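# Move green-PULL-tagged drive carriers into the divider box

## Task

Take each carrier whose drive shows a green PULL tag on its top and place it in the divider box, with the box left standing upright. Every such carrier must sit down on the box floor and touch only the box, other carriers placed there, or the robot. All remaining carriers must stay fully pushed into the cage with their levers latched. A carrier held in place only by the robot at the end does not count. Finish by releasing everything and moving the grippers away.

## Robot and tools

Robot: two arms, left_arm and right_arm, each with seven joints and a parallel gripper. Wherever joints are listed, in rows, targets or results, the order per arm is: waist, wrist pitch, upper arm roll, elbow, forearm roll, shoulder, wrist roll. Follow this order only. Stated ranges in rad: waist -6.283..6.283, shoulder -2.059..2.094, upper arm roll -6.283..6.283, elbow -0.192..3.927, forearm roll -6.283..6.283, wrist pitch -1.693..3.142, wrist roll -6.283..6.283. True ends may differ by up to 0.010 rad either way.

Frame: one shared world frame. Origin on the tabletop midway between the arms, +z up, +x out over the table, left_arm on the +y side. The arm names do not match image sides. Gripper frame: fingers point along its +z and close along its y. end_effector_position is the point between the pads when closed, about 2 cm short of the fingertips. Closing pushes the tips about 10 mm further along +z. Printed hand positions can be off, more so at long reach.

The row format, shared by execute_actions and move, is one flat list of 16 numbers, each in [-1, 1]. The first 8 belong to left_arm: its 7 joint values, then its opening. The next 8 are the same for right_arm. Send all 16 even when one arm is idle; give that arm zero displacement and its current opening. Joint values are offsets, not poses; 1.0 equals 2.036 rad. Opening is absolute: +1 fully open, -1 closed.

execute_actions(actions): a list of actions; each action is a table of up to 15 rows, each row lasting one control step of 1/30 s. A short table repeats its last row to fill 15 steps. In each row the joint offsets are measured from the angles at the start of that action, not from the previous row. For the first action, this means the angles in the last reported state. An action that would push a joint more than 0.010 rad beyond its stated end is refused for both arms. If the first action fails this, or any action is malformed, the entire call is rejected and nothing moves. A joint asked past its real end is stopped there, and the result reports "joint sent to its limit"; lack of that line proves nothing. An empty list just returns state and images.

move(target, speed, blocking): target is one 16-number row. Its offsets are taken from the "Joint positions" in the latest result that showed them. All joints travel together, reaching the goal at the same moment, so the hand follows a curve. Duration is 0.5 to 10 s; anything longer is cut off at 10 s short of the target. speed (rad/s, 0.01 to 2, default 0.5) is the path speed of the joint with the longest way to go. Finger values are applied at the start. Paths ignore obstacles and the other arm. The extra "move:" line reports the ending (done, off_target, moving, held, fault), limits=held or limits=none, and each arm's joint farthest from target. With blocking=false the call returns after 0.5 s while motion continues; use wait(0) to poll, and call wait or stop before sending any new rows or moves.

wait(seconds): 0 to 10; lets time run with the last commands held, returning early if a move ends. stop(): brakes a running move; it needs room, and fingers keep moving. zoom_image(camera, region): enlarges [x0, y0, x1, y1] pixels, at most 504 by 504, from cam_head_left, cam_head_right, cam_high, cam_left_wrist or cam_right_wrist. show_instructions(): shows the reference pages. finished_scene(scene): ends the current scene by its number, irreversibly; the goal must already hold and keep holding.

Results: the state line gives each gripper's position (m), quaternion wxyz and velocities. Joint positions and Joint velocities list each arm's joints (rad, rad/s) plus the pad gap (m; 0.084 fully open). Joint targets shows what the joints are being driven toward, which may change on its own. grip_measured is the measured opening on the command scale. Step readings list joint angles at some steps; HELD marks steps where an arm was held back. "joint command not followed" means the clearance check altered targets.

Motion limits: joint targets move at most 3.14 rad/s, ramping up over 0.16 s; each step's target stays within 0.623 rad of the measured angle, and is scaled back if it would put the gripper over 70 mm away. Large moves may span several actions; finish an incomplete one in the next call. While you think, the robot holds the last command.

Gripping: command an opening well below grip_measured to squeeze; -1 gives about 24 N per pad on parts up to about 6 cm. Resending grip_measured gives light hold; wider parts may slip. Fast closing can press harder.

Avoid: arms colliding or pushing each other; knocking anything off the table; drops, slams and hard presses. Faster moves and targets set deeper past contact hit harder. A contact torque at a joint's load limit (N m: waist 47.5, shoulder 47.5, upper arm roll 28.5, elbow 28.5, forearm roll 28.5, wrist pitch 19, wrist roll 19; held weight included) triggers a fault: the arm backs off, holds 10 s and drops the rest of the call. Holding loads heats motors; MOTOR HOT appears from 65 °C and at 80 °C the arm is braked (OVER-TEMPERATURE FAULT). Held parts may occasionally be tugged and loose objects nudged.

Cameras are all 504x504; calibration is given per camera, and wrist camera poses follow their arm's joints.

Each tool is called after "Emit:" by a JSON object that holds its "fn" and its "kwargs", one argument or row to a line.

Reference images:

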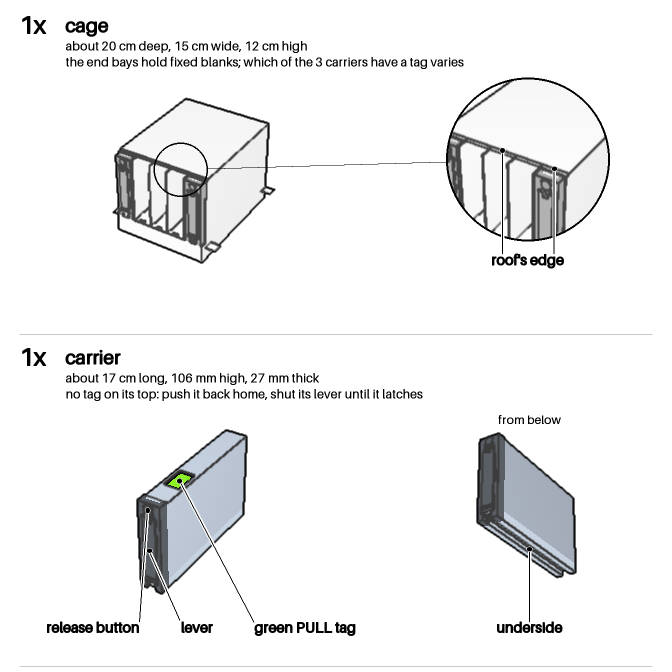

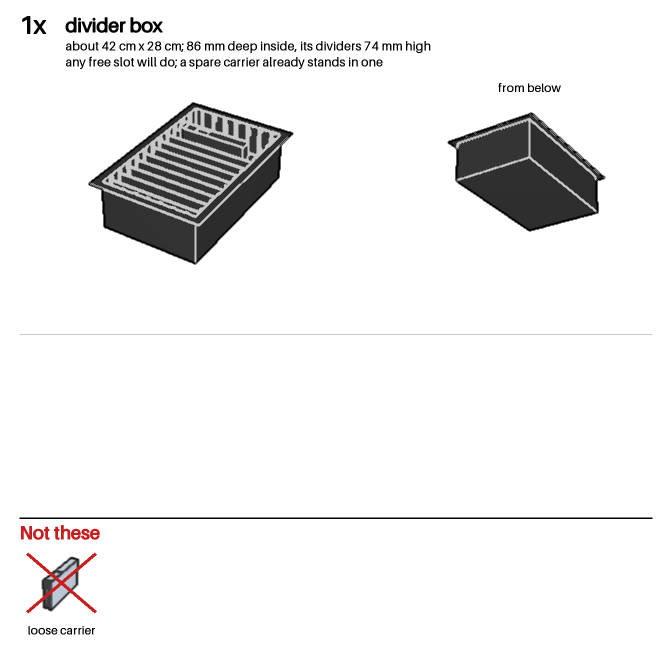

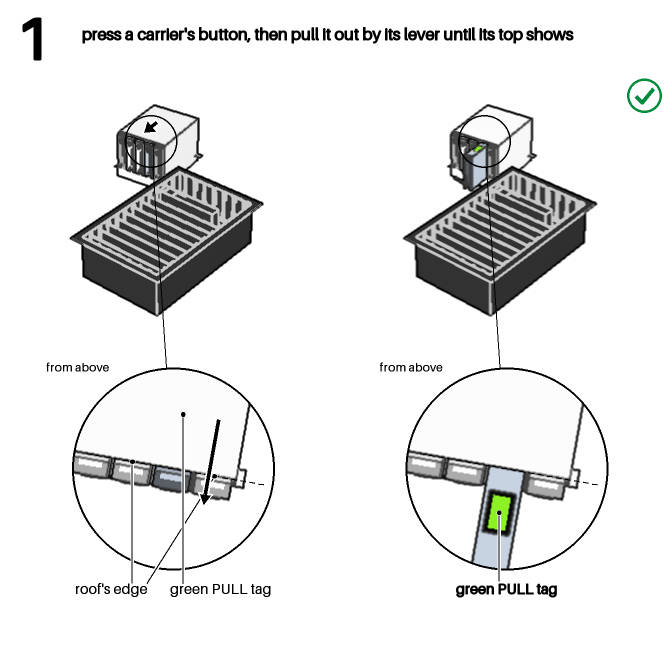

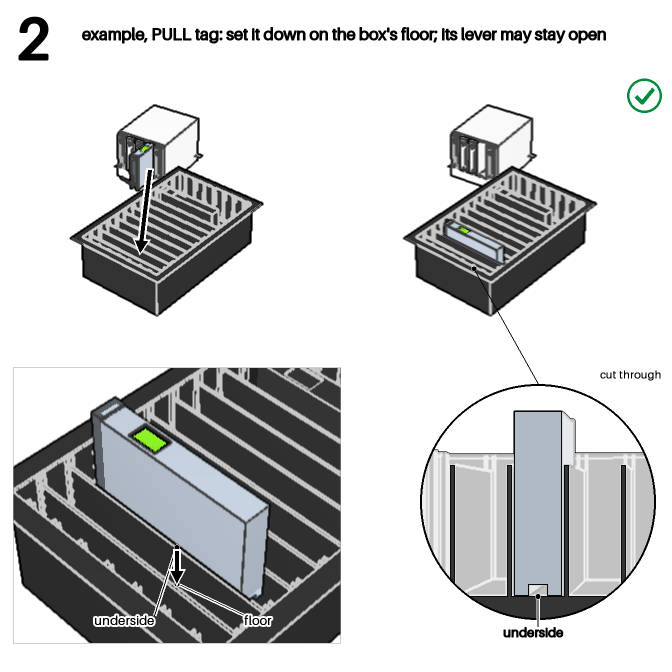

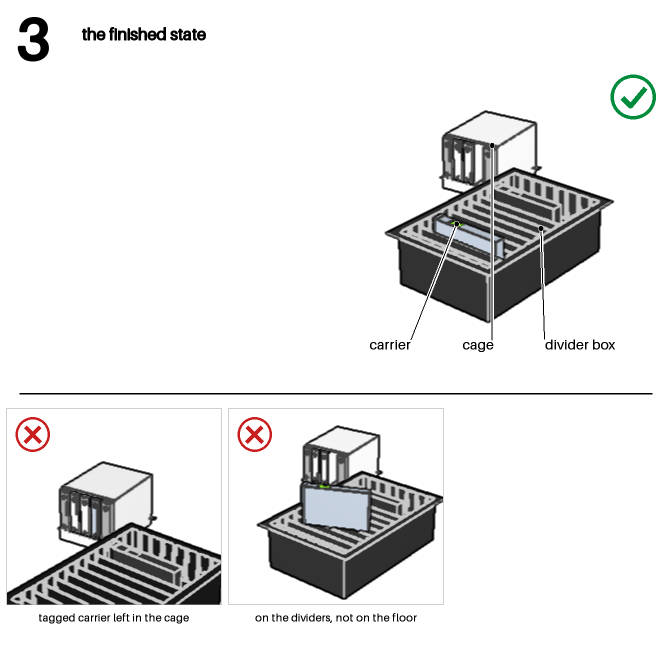

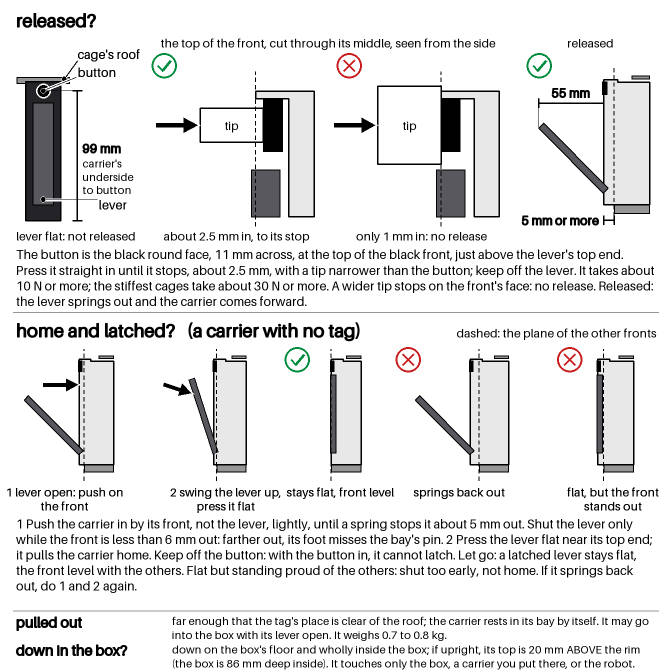

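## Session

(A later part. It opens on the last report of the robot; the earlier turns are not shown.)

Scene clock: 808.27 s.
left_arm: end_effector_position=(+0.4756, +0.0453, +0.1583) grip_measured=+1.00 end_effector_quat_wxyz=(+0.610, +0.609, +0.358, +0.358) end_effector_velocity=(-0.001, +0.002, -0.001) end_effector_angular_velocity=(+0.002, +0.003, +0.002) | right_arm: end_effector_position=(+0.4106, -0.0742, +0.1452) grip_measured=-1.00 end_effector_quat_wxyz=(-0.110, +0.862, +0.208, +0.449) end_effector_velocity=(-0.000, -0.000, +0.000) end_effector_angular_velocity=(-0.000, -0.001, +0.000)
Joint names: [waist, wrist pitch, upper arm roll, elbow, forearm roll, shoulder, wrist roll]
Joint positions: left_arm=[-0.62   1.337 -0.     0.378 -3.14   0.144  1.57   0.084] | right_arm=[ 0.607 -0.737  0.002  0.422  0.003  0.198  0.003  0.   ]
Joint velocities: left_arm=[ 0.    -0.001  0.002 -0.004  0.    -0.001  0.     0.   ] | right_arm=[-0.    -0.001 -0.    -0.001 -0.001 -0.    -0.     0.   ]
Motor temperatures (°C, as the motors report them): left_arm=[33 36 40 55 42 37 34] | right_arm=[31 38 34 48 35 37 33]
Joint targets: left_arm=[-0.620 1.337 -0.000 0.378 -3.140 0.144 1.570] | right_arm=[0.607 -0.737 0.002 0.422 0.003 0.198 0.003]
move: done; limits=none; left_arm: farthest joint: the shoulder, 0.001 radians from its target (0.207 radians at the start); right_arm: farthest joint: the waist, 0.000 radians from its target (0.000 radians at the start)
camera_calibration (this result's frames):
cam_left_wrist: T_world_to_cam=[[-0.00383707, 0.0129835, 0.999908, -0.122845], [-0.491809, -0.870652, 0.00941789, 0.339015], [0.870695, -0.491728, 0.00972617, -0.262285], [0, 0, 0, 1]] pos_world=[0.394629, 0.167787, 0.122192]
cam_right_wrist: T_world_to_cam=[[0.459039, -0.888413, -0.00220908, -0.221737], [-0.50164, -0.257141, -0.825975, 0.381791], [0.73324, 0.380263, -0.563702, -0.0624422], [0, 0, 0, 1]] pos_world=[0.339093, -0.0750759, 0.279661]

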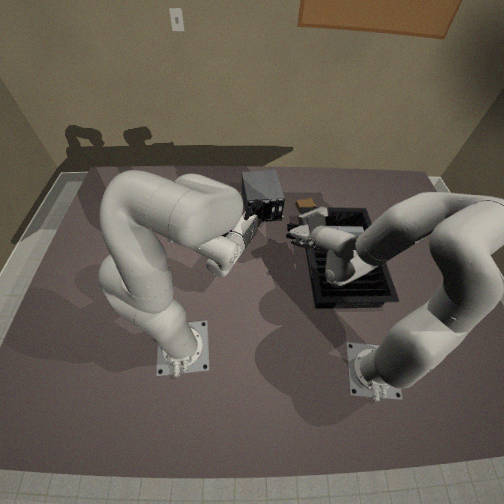

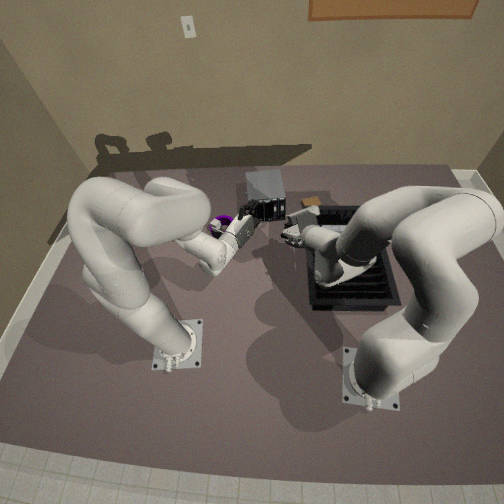

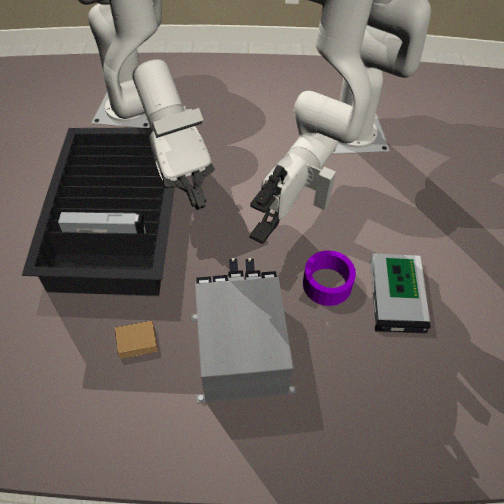

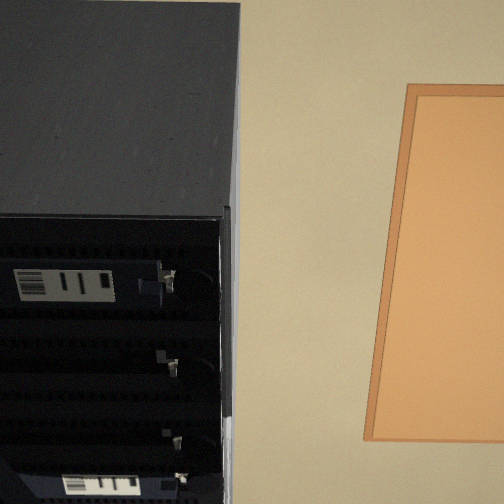

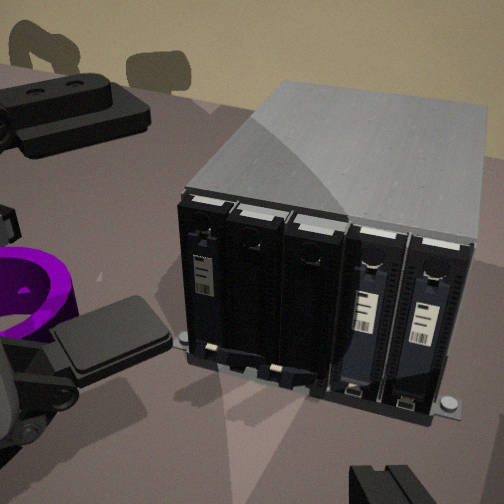

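Emit:
{"fn": "move", "kwargs": {
  "target": [-0.0229,-0.0712,0,0.1816,0,0.1116,0,1, 0,0,0,0,0,0,0,-1],
  "speed": 0.25
}}

Emit:
{"fn": "zoom_image", "kwargs": {
  "camera": "cam_right_wrist",
  "region": [310, 210, 420, 310]
}}

Scene clock: 828.57 s.
left_arm: end_effector_position=(+0.5521, -0.0289, +0.1552) grip_measured=+1.00 end_effector_quat_wxyz=(+0.617, +0.618, +0.344, +0.344) end_effector_velocity=(+0.001, -0.000, -0.001) end_effector_angular_velocity=(+0.002, +0.002, +0.000) | right_arm: end_effector_position=(+0.4106, -0.0742, +0.1452) grip_measured=-1.00 end_effector_quat_wxyz=(-0.110, +0.862, +0.208, +0.449) end_effector_velocity=(+0.000, +0.000, +0.000) end_effector_angular_velocity=(+0.001, -0.000, -0.000)
Joint names: [waist, wrist pitch, upper arm roll, elbow, forearm roll, shoulder, wrist roll]
Joint positions: left_arm=[-0.667  1.193  0.     0.745 -3.14   0.368  1.57   0.084] | right_arm=[ 0.607 -0.737  0.002  0.422  0.003  0.198  0.003  0.   ]
Joint velocities: left_arm=[-0.    -0.004  0.     0.004 -0.     0.002  0.001  0.   ] | right_arm=[0.001 0.001 0.    0.002 0.001 0.    0.001 0.   ]
Motor temperatures (°C, as the motors report them): left_arm=[33 36 36 46 42 38 34] | right_arm=[31 38 34 48 35 37 33]
Joint targets: left_arm=[-0.667 1.192 -0.000 0.748 -3.140 0.372 1.570] | right_arm=[0.607 -0.737 0.002 0.422 0.003 0.198 0.003]
move: done; limits=none; left_arm: farthest joint: the shoulder, 0.003 radians from its target (0.227 radians at the start); right_arm: farthest joint: the waist, 0.000 radians from its target (0.000 radians at the start)
camera_calibration (this result's frames):
cam_left_wrist: T_world_to_cam=[[-0.00201212, 0.0118978, 0.999927, -0.119491], [-0.531194, -0.847202, 0.00901171, 0.334514], [0.847248, -0.531137, 0.00802474, -0.353234], [0, 0, 0, 1]] pos_world=[0.476728, 0.0972074, 0.119302]
cam_right_wrist: T_world_to_cam=[[0.459039, -0.888413, -0.00220919, -0.221737], [-0.50164, -0.257141, -0.825975, 0.381791], [0.73324, 0.380263, -0.563702, -0.0624423], [0, 0, 0, 1]] pos_world=[0.339093, -0.0750759, 0.279661]

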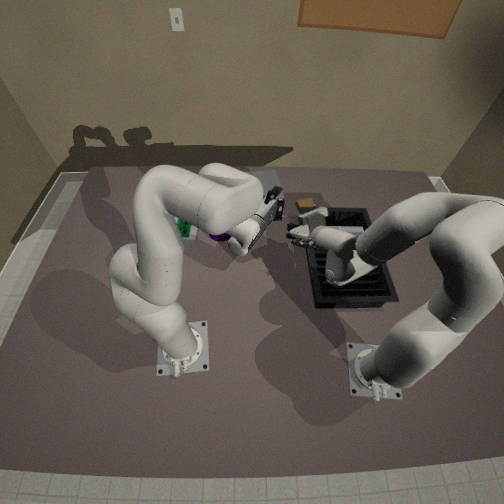

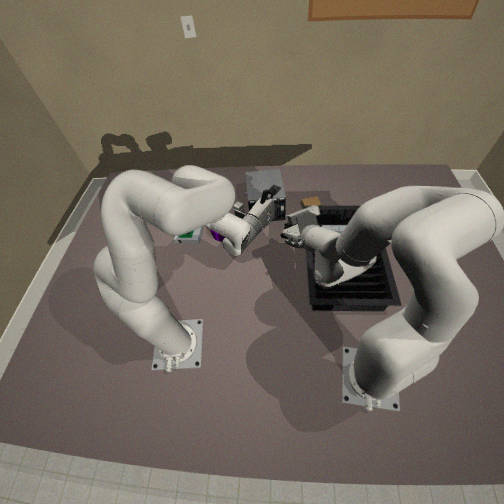

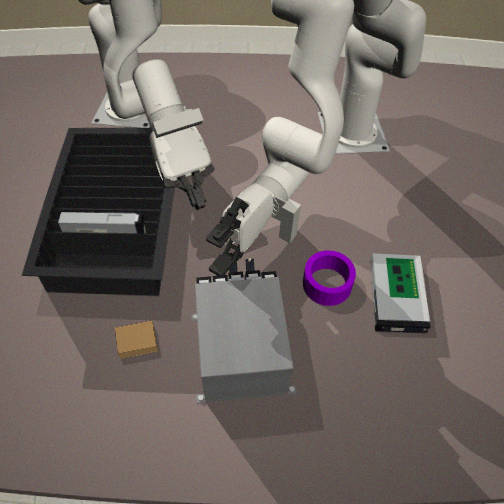

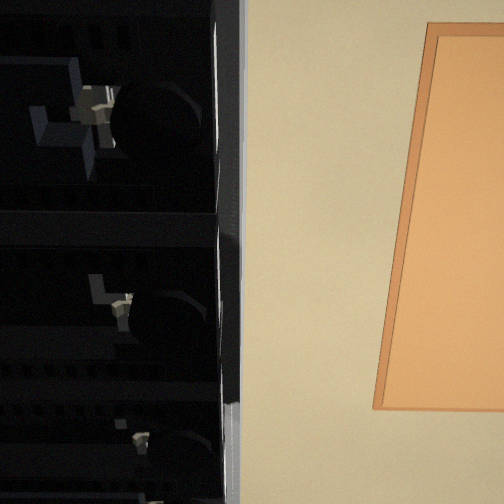

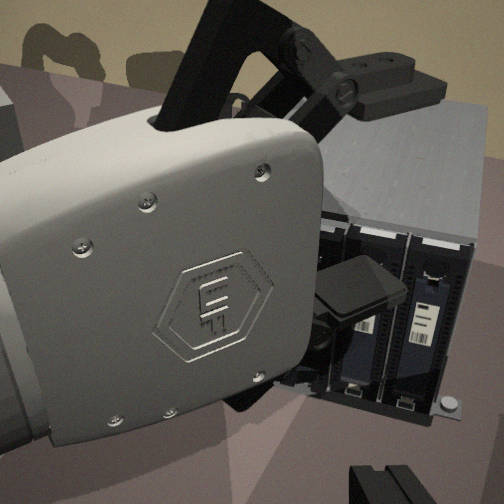

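Region (310, 210, 420, 310) of cam_right_wrist's 504x504 image, scaled by 4.582, with more detail than that image has; it fills the top 458 rows of this view, and the rest is white.

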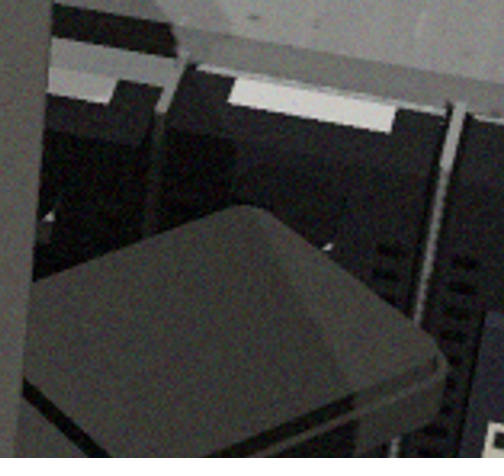

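Emit:
{"fn": "move", "kwargs": {
  "target": [0.0016,-0.0044,0.001,0.0103,0,0.0069,0,1, 0,0,0,0,0,0,0,-1],
  "speed": 0.03
}}

Emit:
{"fn": "zoom_image", "kwargs": {
  "camera": "cam_right_wrist",
  "region": [310, 210, 420, 310]
}}

Scene clock: 836.33 s.
left_arm: end_effector_position=(+0.5566, -0.0291, +0.1549) grip_measured=+1.00 end_effector_quat_wxyz=(+0.616, +0.618, +0.345, +0.345) end_effector_velocity=(+0.001, +0.001, -0.000) end_effector_angular_velocity=(+0.001, +0.001, +0.002) | right_arm: end_effector_position=(+0.4106, -0.0742, +0.1452) grip_measured=-1.00 end_effector_quat_wxyz=(-0.110, +0.862, +0.208, +0.449) end_effector_velocity=(-0.000, +0.001, +0.000) end_effector_angular_velocity=(+0.001, -0.001, +0.002)
Joint names: [waist, wrist pitch, upper arm roll, elbow, forearm roll, shoulder, wrist roll]
Joint positions: left_arm=[-0.664  1.184  0.001  0.76  -3.14   0.376  1.57   0.084] | right_arm=[ 0.607 -0.737  0.002  0.422  0.003  0.198  0.003  0.   ]
Joint velocities: left_arm=[ 0.001 -0.001  0.002  0.    -0.     0.    -0.     0.   ] | right_arm=[ 0.    -0.001  0.     0.    -0.002  0.     0.001  0.   ]
Motor temperatures (°C, as the motors report them): left_arm=[33 36 36 49 42 38 34] | right_arm=[31 38 34 48 35 37 33]
Joint targets: left_arm=[-0.664 1.184 0.002 0.766 -3.140 0.382 1.570] | right_arm=[0.607 -0.737 0.002 0.422 0.003 0.198 0.003]
move: done; limits=none; left_arm: farthest joint: the shoulder, 0.006 radians from its target (0.011 radians at the start); right_arm: farthest joint: the waist, 0.000 radians from its target (0.000 radians at the start)
camera_calibration (this result's frames):
cam_left_wrist: T_world_to_cam=[[-0.000804706, 0.0105327, 0.999944, -0.119918], [-0.528225, -0.849062, 0.00851836, 0.335189], [0.849104, -0.528189, 0.0062469, -0.357839], [0, 0, 0, 1]] pos_world=[0.480801, 0.0968526, 0.119292]
cam_right_wrist: T_world_to_cam=[[0.459039, -0.888413, -0.00220909, -0.221737], [-0.50164, -0.257141, -0.825976, 0.381791], [0.73324, 0.380263, -0.563702, -0.0624423], [0, 0, 0, 1]] pos_world=[0.339093, -0.0750758, 0.279661]

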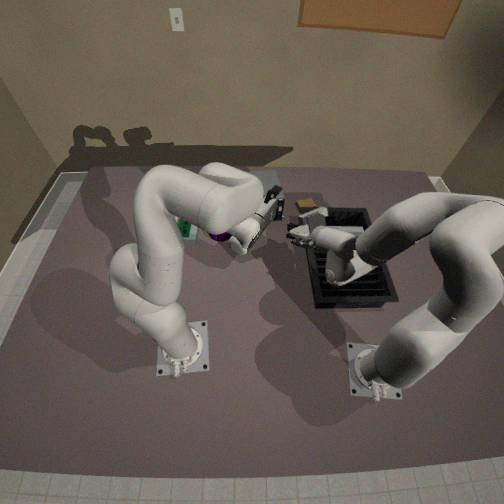

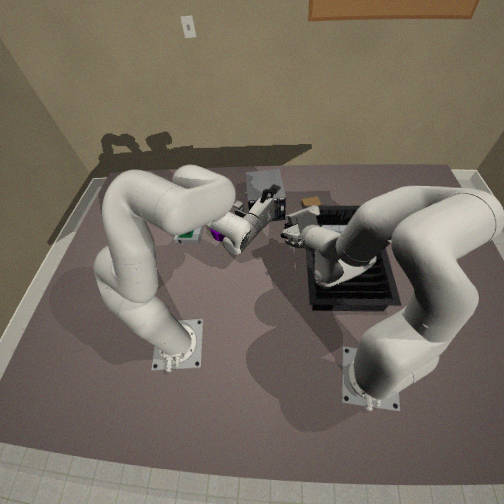

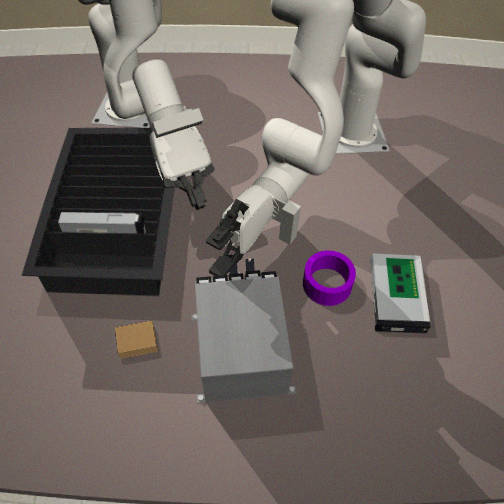

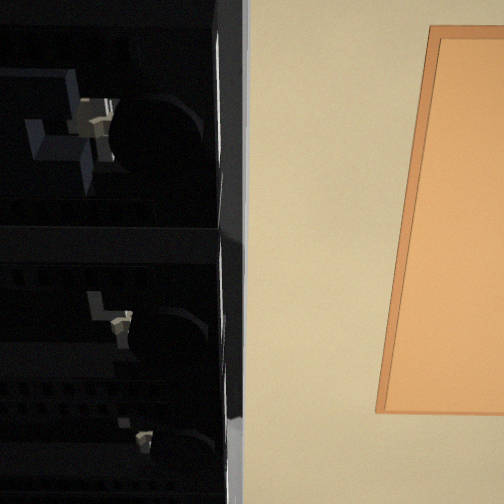

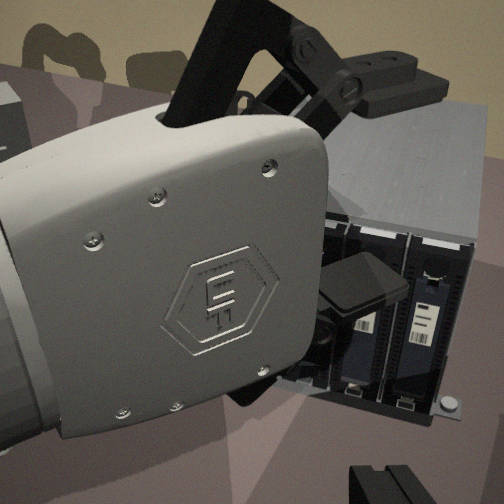

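Region (310, 210, 420, 310) of cam_right_wrist's 504x504 image, scaled by 4.582, with more detail than that image has; it fills the top 458 rows of this view, and the rest is white.

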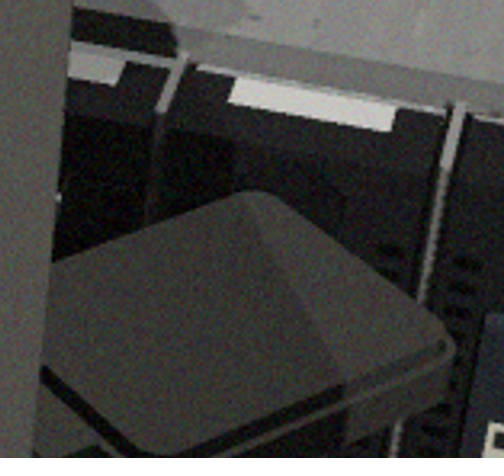

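Emit:
{"fn": "move", "kwargs": {
  "target": [0.0003,-0.0029,0.0015,0.0095,0,0.0066,0,1, 0,0,0,0,0,0,0,-1],
  "speed": 0.03
}}

Emit:
{"fn": "zoom_image", "kwargs": {
  "camera": "cam_right_wrist",
  "region": [310, 210, 420, 310]
}}

Scene clock: 840.93 s.
left_arm: end_effector_position=(+0.5589, -0.0284, +0.1549) grip_measured=+1.00 end_effector_quat_wxyz=(+0.615, +0.618, +0.346, +0.345) end_effector_velocity=(+0.001, +0.001, +0.000) end_effector_angular_velocity=(+0.000, -0.000, +0.002) | right_arm: end_effector_position=(+0.4106, -0.0742, +0.1452) grip_measured=-1.00 end_effector_quat_wxyz=(-0.110, +0.862, +0.208, +0.449) end_effector_velocity=(-0.000, +0.001, -0.000) end_effector_angular_velocity=(-0.000, +0.000, +0.002)
Joint names: [waist, wrist pitch, upper arm roll, elbow, forearm roll, shoulder, wrist roll]
Joint positions: left_arm=[-0.664  1.178  0.004  0.767 -3.14   0.379  1.57   0.084] | right_arm=[ 0.607 -0.737  0.002  0.422  0.003  0.198  0.003  0.   ]
Joint velocities: left_arm=[ 0.    -0.001  0.002  0.     0.    -0.    -0.     0.   ] | right_arm=[ 0.     0.     0.     0.    -0.002  0.     0.     0.   ]
Motor temperatures (°C, as the motors report them): left_arm=[33 36 35 52 42 37 34] | right_arm=[31 38 34 48 35 37 33]
Joint targets: left_arm=[-0.664 1.178 0.004 0.780 -3.140 0.390 1.570] | right_arm=[0.607 -0.737 0.002 0.422 0.003 0.198 0.003]
move: off_target (left_arm); limits=none; left_arm: farthest joint: the elbow, 0.013 radians from its target (0.018 radians at the start); right_arm: farthest joint: the waist, 0.000 radians from its target (0.000 radians at the start)
camera_calibration (this result's frames):
cam_left_wrist: T_world_to_cam=[[0.000298761, 0.00874439, 0.999962, -0.120578], [-0.525947, -0.850483, 0.00759438, 0.335795], [0.850517, -0.525929, 0.004345, -0.35985], [0, 0, 0, 1]] pos_world=[0.482705, 0.0973871, 0.119587]
cam_right_wrist: T_world_to_cam=[[0.459039, -0.888413, -0.00220913, -0.221737], [-0.50164, -0.257141, -0.825976, 0.381791], [0.73324, 0.380263, -0.563702, -0.0624423], [0, 0, 0, 1]] pos_world=[0.339093, -0.0750759, 0.279661]

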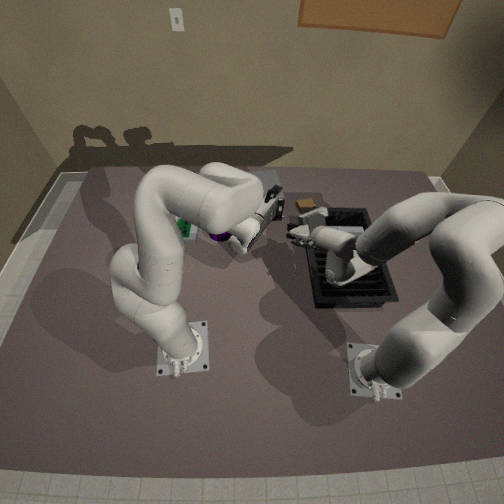

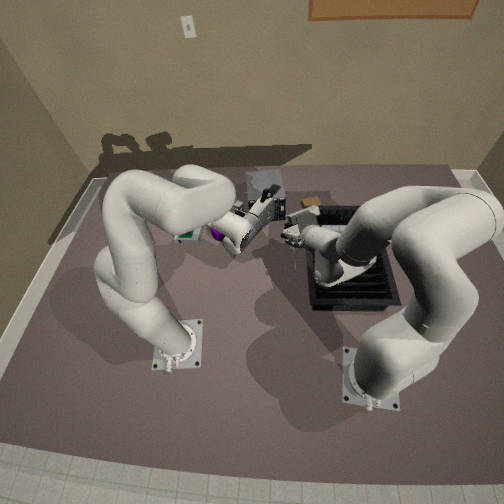

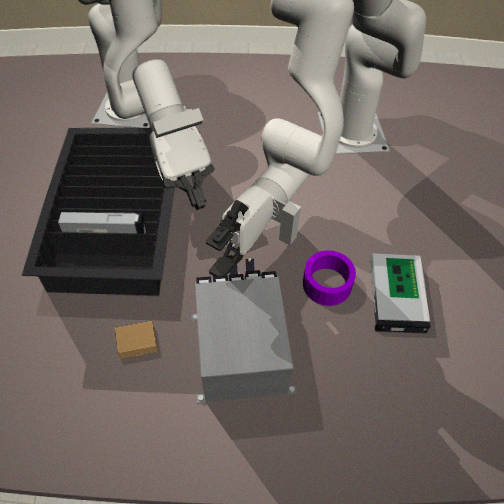

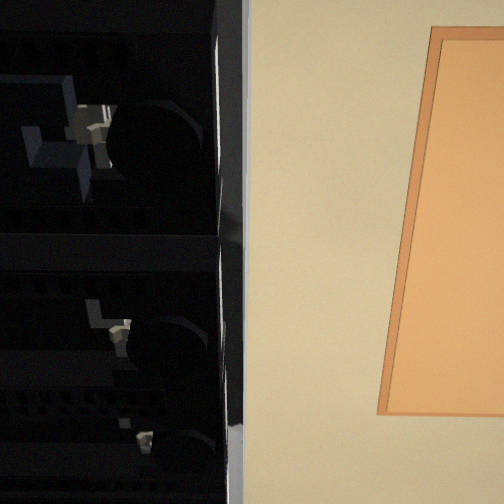

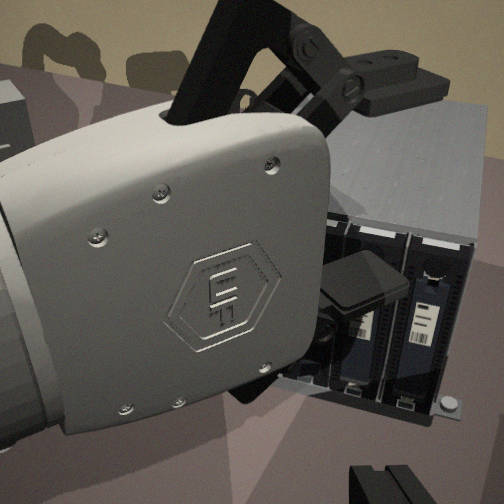

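Region (310, 210, 420, 310) of cam_right_wrist's 504x504 image, scaled by 4.582, with more detail than that image has; it fills the top 458 rows of this view, and the rest is white.

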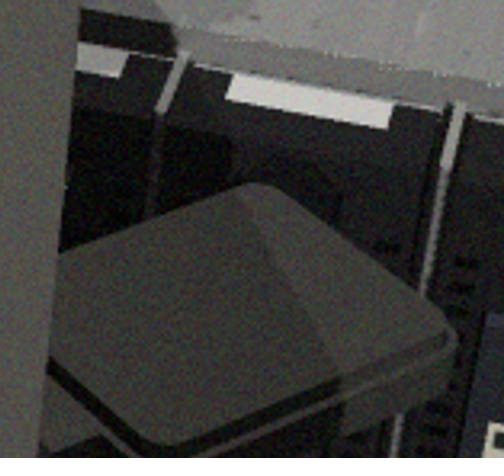

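Emit:
{"fn": "move", "kwargs": {
  "target": [0.0,0.0781,-0.002,-0.191,0,-0.1154,0,1, 0,0,0,0,0,0,0,-1],
  "speed": 0.3
}}

Emit:
{"fn": "zoom_image", "kwargs": {
  "camera": "cam_right_wrist",
  "region": [160, 180, 480, 430]
}}

Scene clock: 848.87 s.
left_arm: end_effector_position=(+0.4646, +0.0266, +0.1584) grip_measured=+1.00 end_effector_quat_wxyz=(+0.618, +0.617, +0.345, +0.345) end_effector_velocity=(-0.001, +0.000, -0.000) end_effector_angular_velocity=(+0.001, +0.001, +0.000) | right_arm: end_effector_position=(+0.4106, -0.0742, +0.1452) grip_measured=-1.00 end_effector_quat_wxyz=(-0.110, +0.862, +0.208, +0.449) end_effector_velocity=(-0.000, +0.001, +0.000) end_effector_angular_velocity=(-0.000, -0.001, +0.002)
Joint names: [waist, wrist pitch, upper arm roll, elbow, forearm roll, shoulder, wrist roll]
Joint positions: left_arm=[-0.664  1.337 -0.     0.378 -3.14   0.144  1.57   0.084] | right_arm=[ 0.607 -0.737  0.002  0.422  0.003  0.198  0.003  0.   ]
Joint velocities: left_arm=[-0.001  0.     0.001 -0.003 -0.    -0.002 -0.     0.   ] | right_arm=[ 0.001 -0.    -0.     0.001 -0.    -0.    -0.001  0.   ]
Motor temperatures (°C, as the motors report them): left_arm=[33 37 35 57 42 37 34] | right_arm=[31 38 34 48 35 37 33]
Joint targets: left_arm=[-0.664 1.337 -0.000 0.378 -3.140 0.144 1.570] | right_arm=[0.607 -0.737 0.002 0.422 0.003 0.198 0.003]
move: done; limits=none; left_arm: farthest joint: the waist, 0.000 radians from its target (0.000 radians at the start); right_arm: farthest joint: the waist, 0.000 radians from its target (0.000 radians at the start)
camera_calibration (this result's frames):
cam_left_wrist: T_world_to_cam=[[-0.00319932, 0.012935, 0.999911, -0.122991], [-0.529263, -0.848407, 0.00928168, 0.334129], [0.848452, -0.529186, 0.00956034, -0.250517], [0, 0, 0, 1]] pos_world=[0.389, 0.152498, 0.122274]
cam_right_wrist: T_world_to_cam=[[0.459039, -0.888413, -0.00220904, -0.221737], [-0.50164, -0.257141, -0.825976, 0.381791], [0.73324, 0.380263, -0.563702, -0.0624423], [0, 0, 0, 1]] pos_world=[0.339093, -0.0750759, 0.279661]

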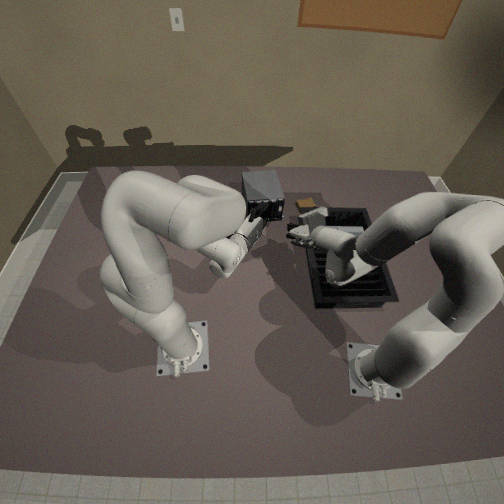

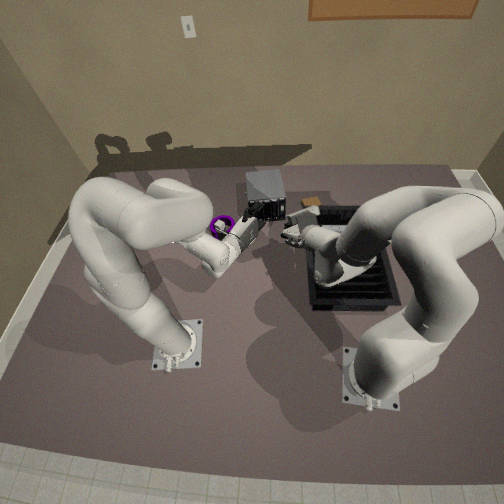

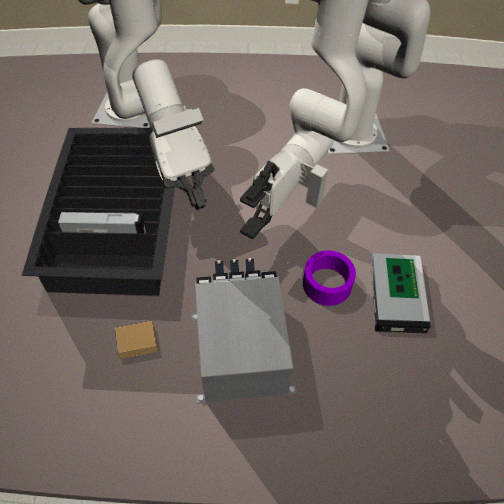

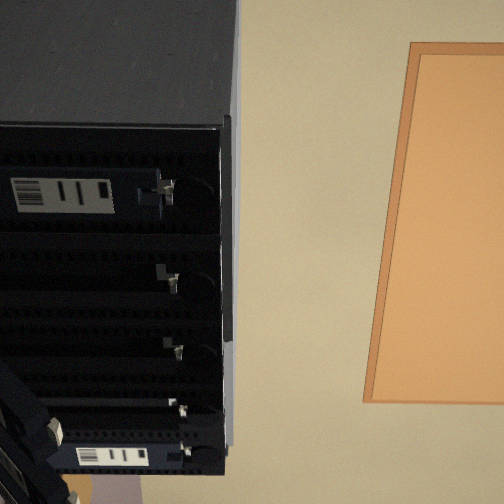

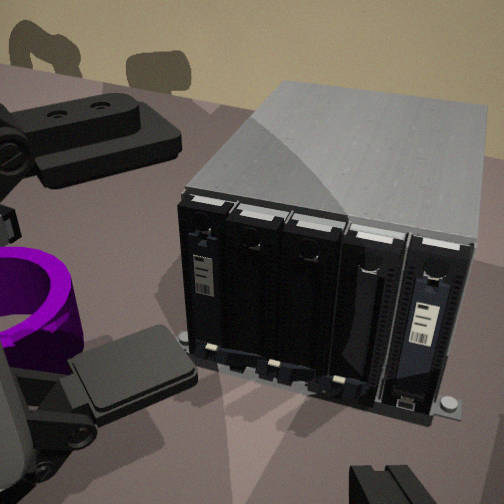

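Region (160, 180, 480, 430) of cam_right_wrist's 504x504 image, scaled by 1.575, with more detail than that image has; it fills the top 394 rows of this view, and the rest is white.

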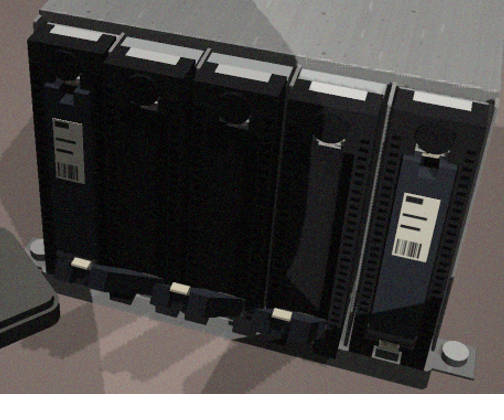

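Emit:
{"fn": "move", "kwargs": {
  "target": [0.368,0,0,0,0,-0.147,0,1, 0.0137,0.804,-0.001,0.431,-0.0015,0.050,0.188,-1],
  "speed": 0.8
}}

Scene clock: 952.30 s.
left_arm: end_effector_position=(+0.5387, +0.3887, +0.3106) grip_measured=+1.00 end_effector_quat_wxyz=(+0.510, +0.377, +0.459, +0.622) end_effector_velocity=(-0.000, +0.002, -0.000) end_effector_angular_velocity=(-0.001, +0.001, +0.003) | right_arm: end_effector_position=(+0.4539, -0.0346, +0.1684) grip_measured=-1.00 end_effector_quat_wxyz=(-0.021, +0.997, +0.060, +0.045) end_effector_velocity=(+0.000, -0.000, +0.001) end_effector_angular_velocity=(+0.001, +0.000, -0.003)
Joint names: [waist, wrist pitch, upper arm roll, elbow, forearm roll, shoulder, wrist roll]
Joint positions: left_arm=[ 0.085  1.337 -0.     0.378 -3.14  -0.155  1.57   0.084] | right_arm=[ 0.635  0.9    0.     1.299 -0.001  0.3    0.385  0.   ]
Joint velocities: left_arm=[ 0.001 -0.002  0.002 -0.    -0.    -0.001 -0.001  0.   ] | right_arm=[-0.001  0.002  0.     0.002  0.001 -0.     0.001  0.   ]
Motor temperatures (°C, as the motors report them): left_arm=[32 37 35 42 42 38 34] | right_arm=[31 38 34 49 35 37 33]
Joint targets: left_arm=[0.085 1.337 -0.000 0.378 -3.140 -0.155 1.570] | right_arm=[0.635 0.900 0.000 1.299 -0.001 0.300 0.386]
move: done; limits=none; left_arm: farthest joint: the waist, 0.000 radians from its target (0.749 radians at the start); right_arm: farthest joint: the waist, 0.000 radians from its target (0.028 radians at the start)
camera_calibration (this result's frames):
cam_left_wrist: T_world_to_cam=[[-0.29956, -0.0506705, 0.952731, -0.0806541], [0.187437, -0.982254, 0.00669396, 0.345941], [0.935484, 0.180583, 0.303742, -0.537321], [0, 0, 0, 1]] pos_world=[0.413653, 0.432746, 0.237733]
cam_right_wrist: T_world_to_cam=[[0.123528, -0.991656, -0.0368727, -0.0518534], [-0.987467, -0.119158, -0.103494, 0.536493], [0.0982372, 0.0491949, -0.993946, 0.253039], [0, 0, 0, 1]] pos_world=[0.511316, 0.0000581658, 0.305119]

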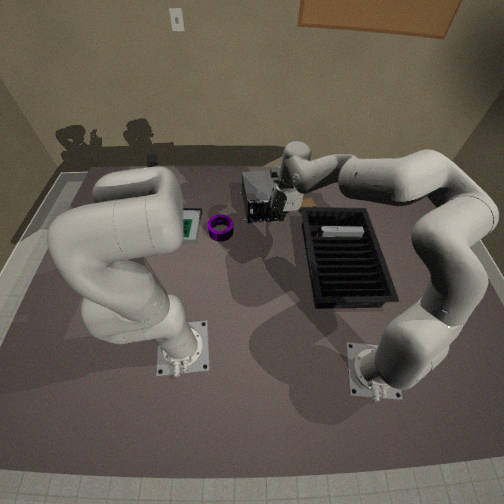

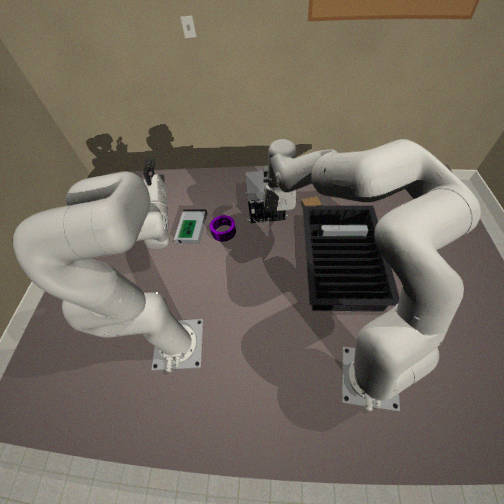

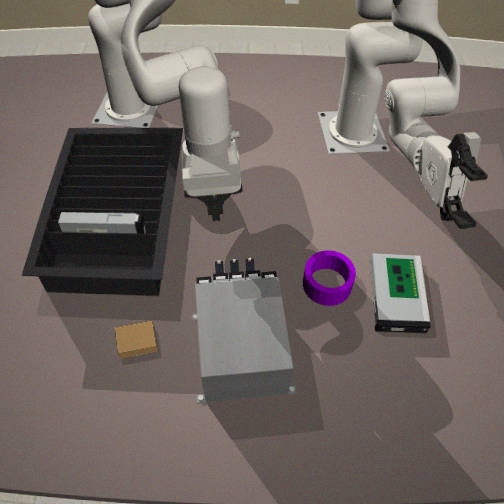

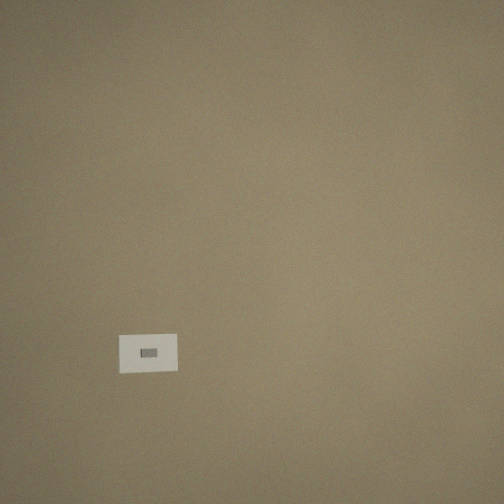

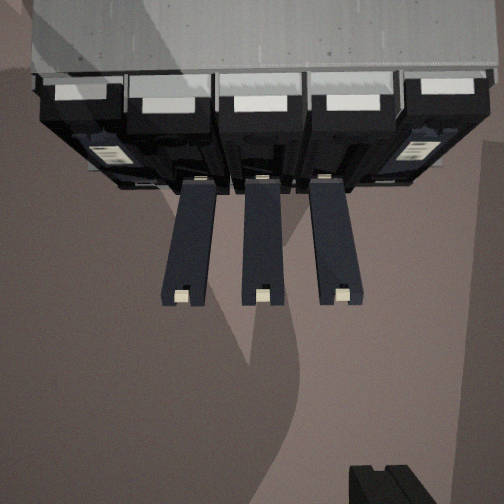

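Emit:
{"fn": "move", "kwargs": {
  "target": [0,0,0,0,0,0,0,1, -0.025,0.1417,0,0.3105,0,0.2174,-0.0244,-1],
  "speed": 0.5
}}

Scene clock: 1000.83 s.
left_arm: end_effector_position=(+0.5387, +0.3887, +0.3106) grip_measured=+1.00 end_effector_quat_wxyz=(+0.510, +0.377, +0.459, +0.622) end_effector_velocity=(+0.000, -0.001, +0.000) end_effector_angular_velocity=(+0.000, -0.000, -0.002) | right_arm: end_effector_position=(+0.5501, -0.0196, +0.1401) grip_measured=-1.00 end_effector_quat_wxyz=(+0.000, +0.998, +0.060, +0.000) end_effector_velocity=(-0.000, -0.000, -0.002) end_effector_angular_velocity=(-0.002, +0.002, +0.000)
Joint names: [waist, wrist pitch, upper arm roll, elbow, forearm roll, shoulder, wrist roll]
Joint positions: left_arm=[ 0.085  1.337 -0.     0.378 -3.14  -0.155  1.57   0.084] | right_arm=[ 0.584  1.188  0.     1.931 -0.001  0.742  0.336  0.   ]
Joint velocities: left_arm=[-0.001  0.    -0.001  0.    -0.    -0.     0.     0.   ] | right_arm=[ 0.     0.001 -0.     0.002 -0.001  0.004  0.     0.   ]
Motor temperatures (°C, as the motors report them): left_arm=[32 37 35 46 42 38 34] | right_arm=[31 38 34 54 35 39 33]
Joint targets: left_arm=[0.085 1.337 -0.000 0.378 -3.140 -0.155 1.570] | right_arm=[0.584 1.188 0.000 1.931 -0.001 0.743 0.336]
move: done; limits=none; left_arm: farthest joint: the waist, 0.000 radians from its target (0.000 radians at the start); right_arm: farthest joint: the wrist roll, 0.001 radians from its target (0.050 radians at the start)
camera_calibration (this result's frames):
cam_left_wrist: T_world_to_cam=[[-0.29956, -0.0506706, 0.952731, -0.0806541], [0.187438, -0.982254, 0.00669413, 0.345941], [0.935484, 0.180584, 0.303742, -0.537322], [0, 0, 0, 1]] pos_world=[0.413652, 0.432746, 0.237733]
cam_right_wrist: T_world_to_cam=[[0.120577, -0.992704, -0.0000138134, -0.0535222], [-0.992631, -0.120568, -0.0120897, 0.62038], [0.0119998, 0.00147145, -0.999927, 0.262016], [0, 0, 0, 1]] pos_world=[0.619118, 0.0212809, 0.269496]

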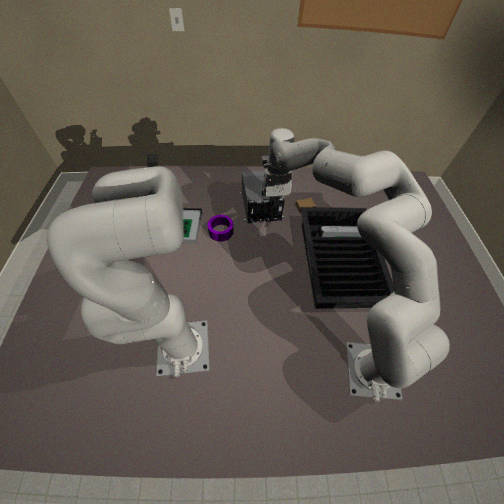

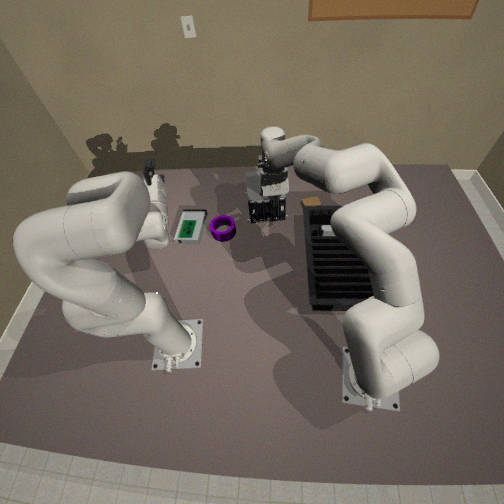

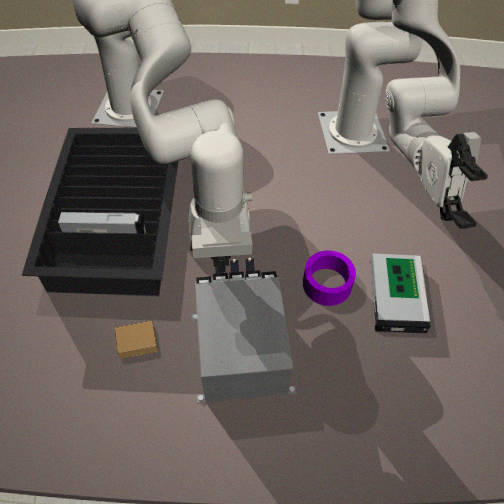

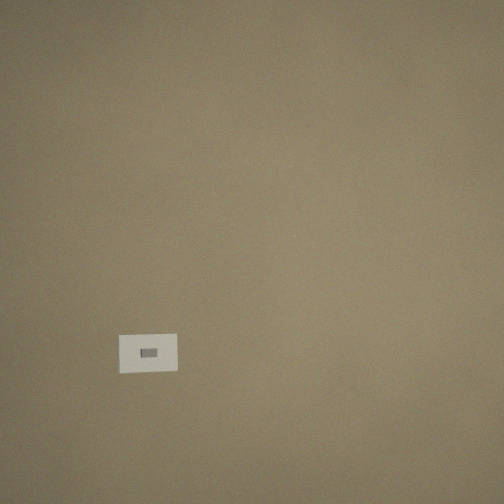

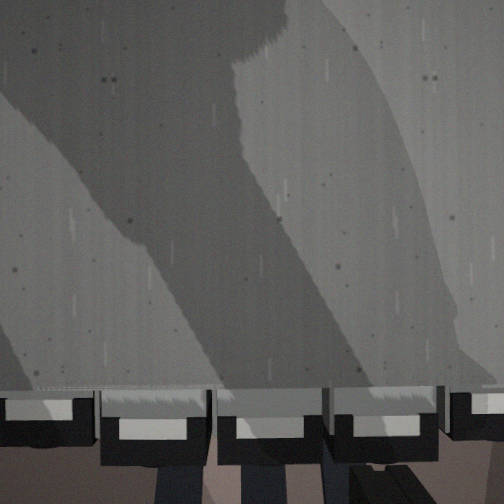

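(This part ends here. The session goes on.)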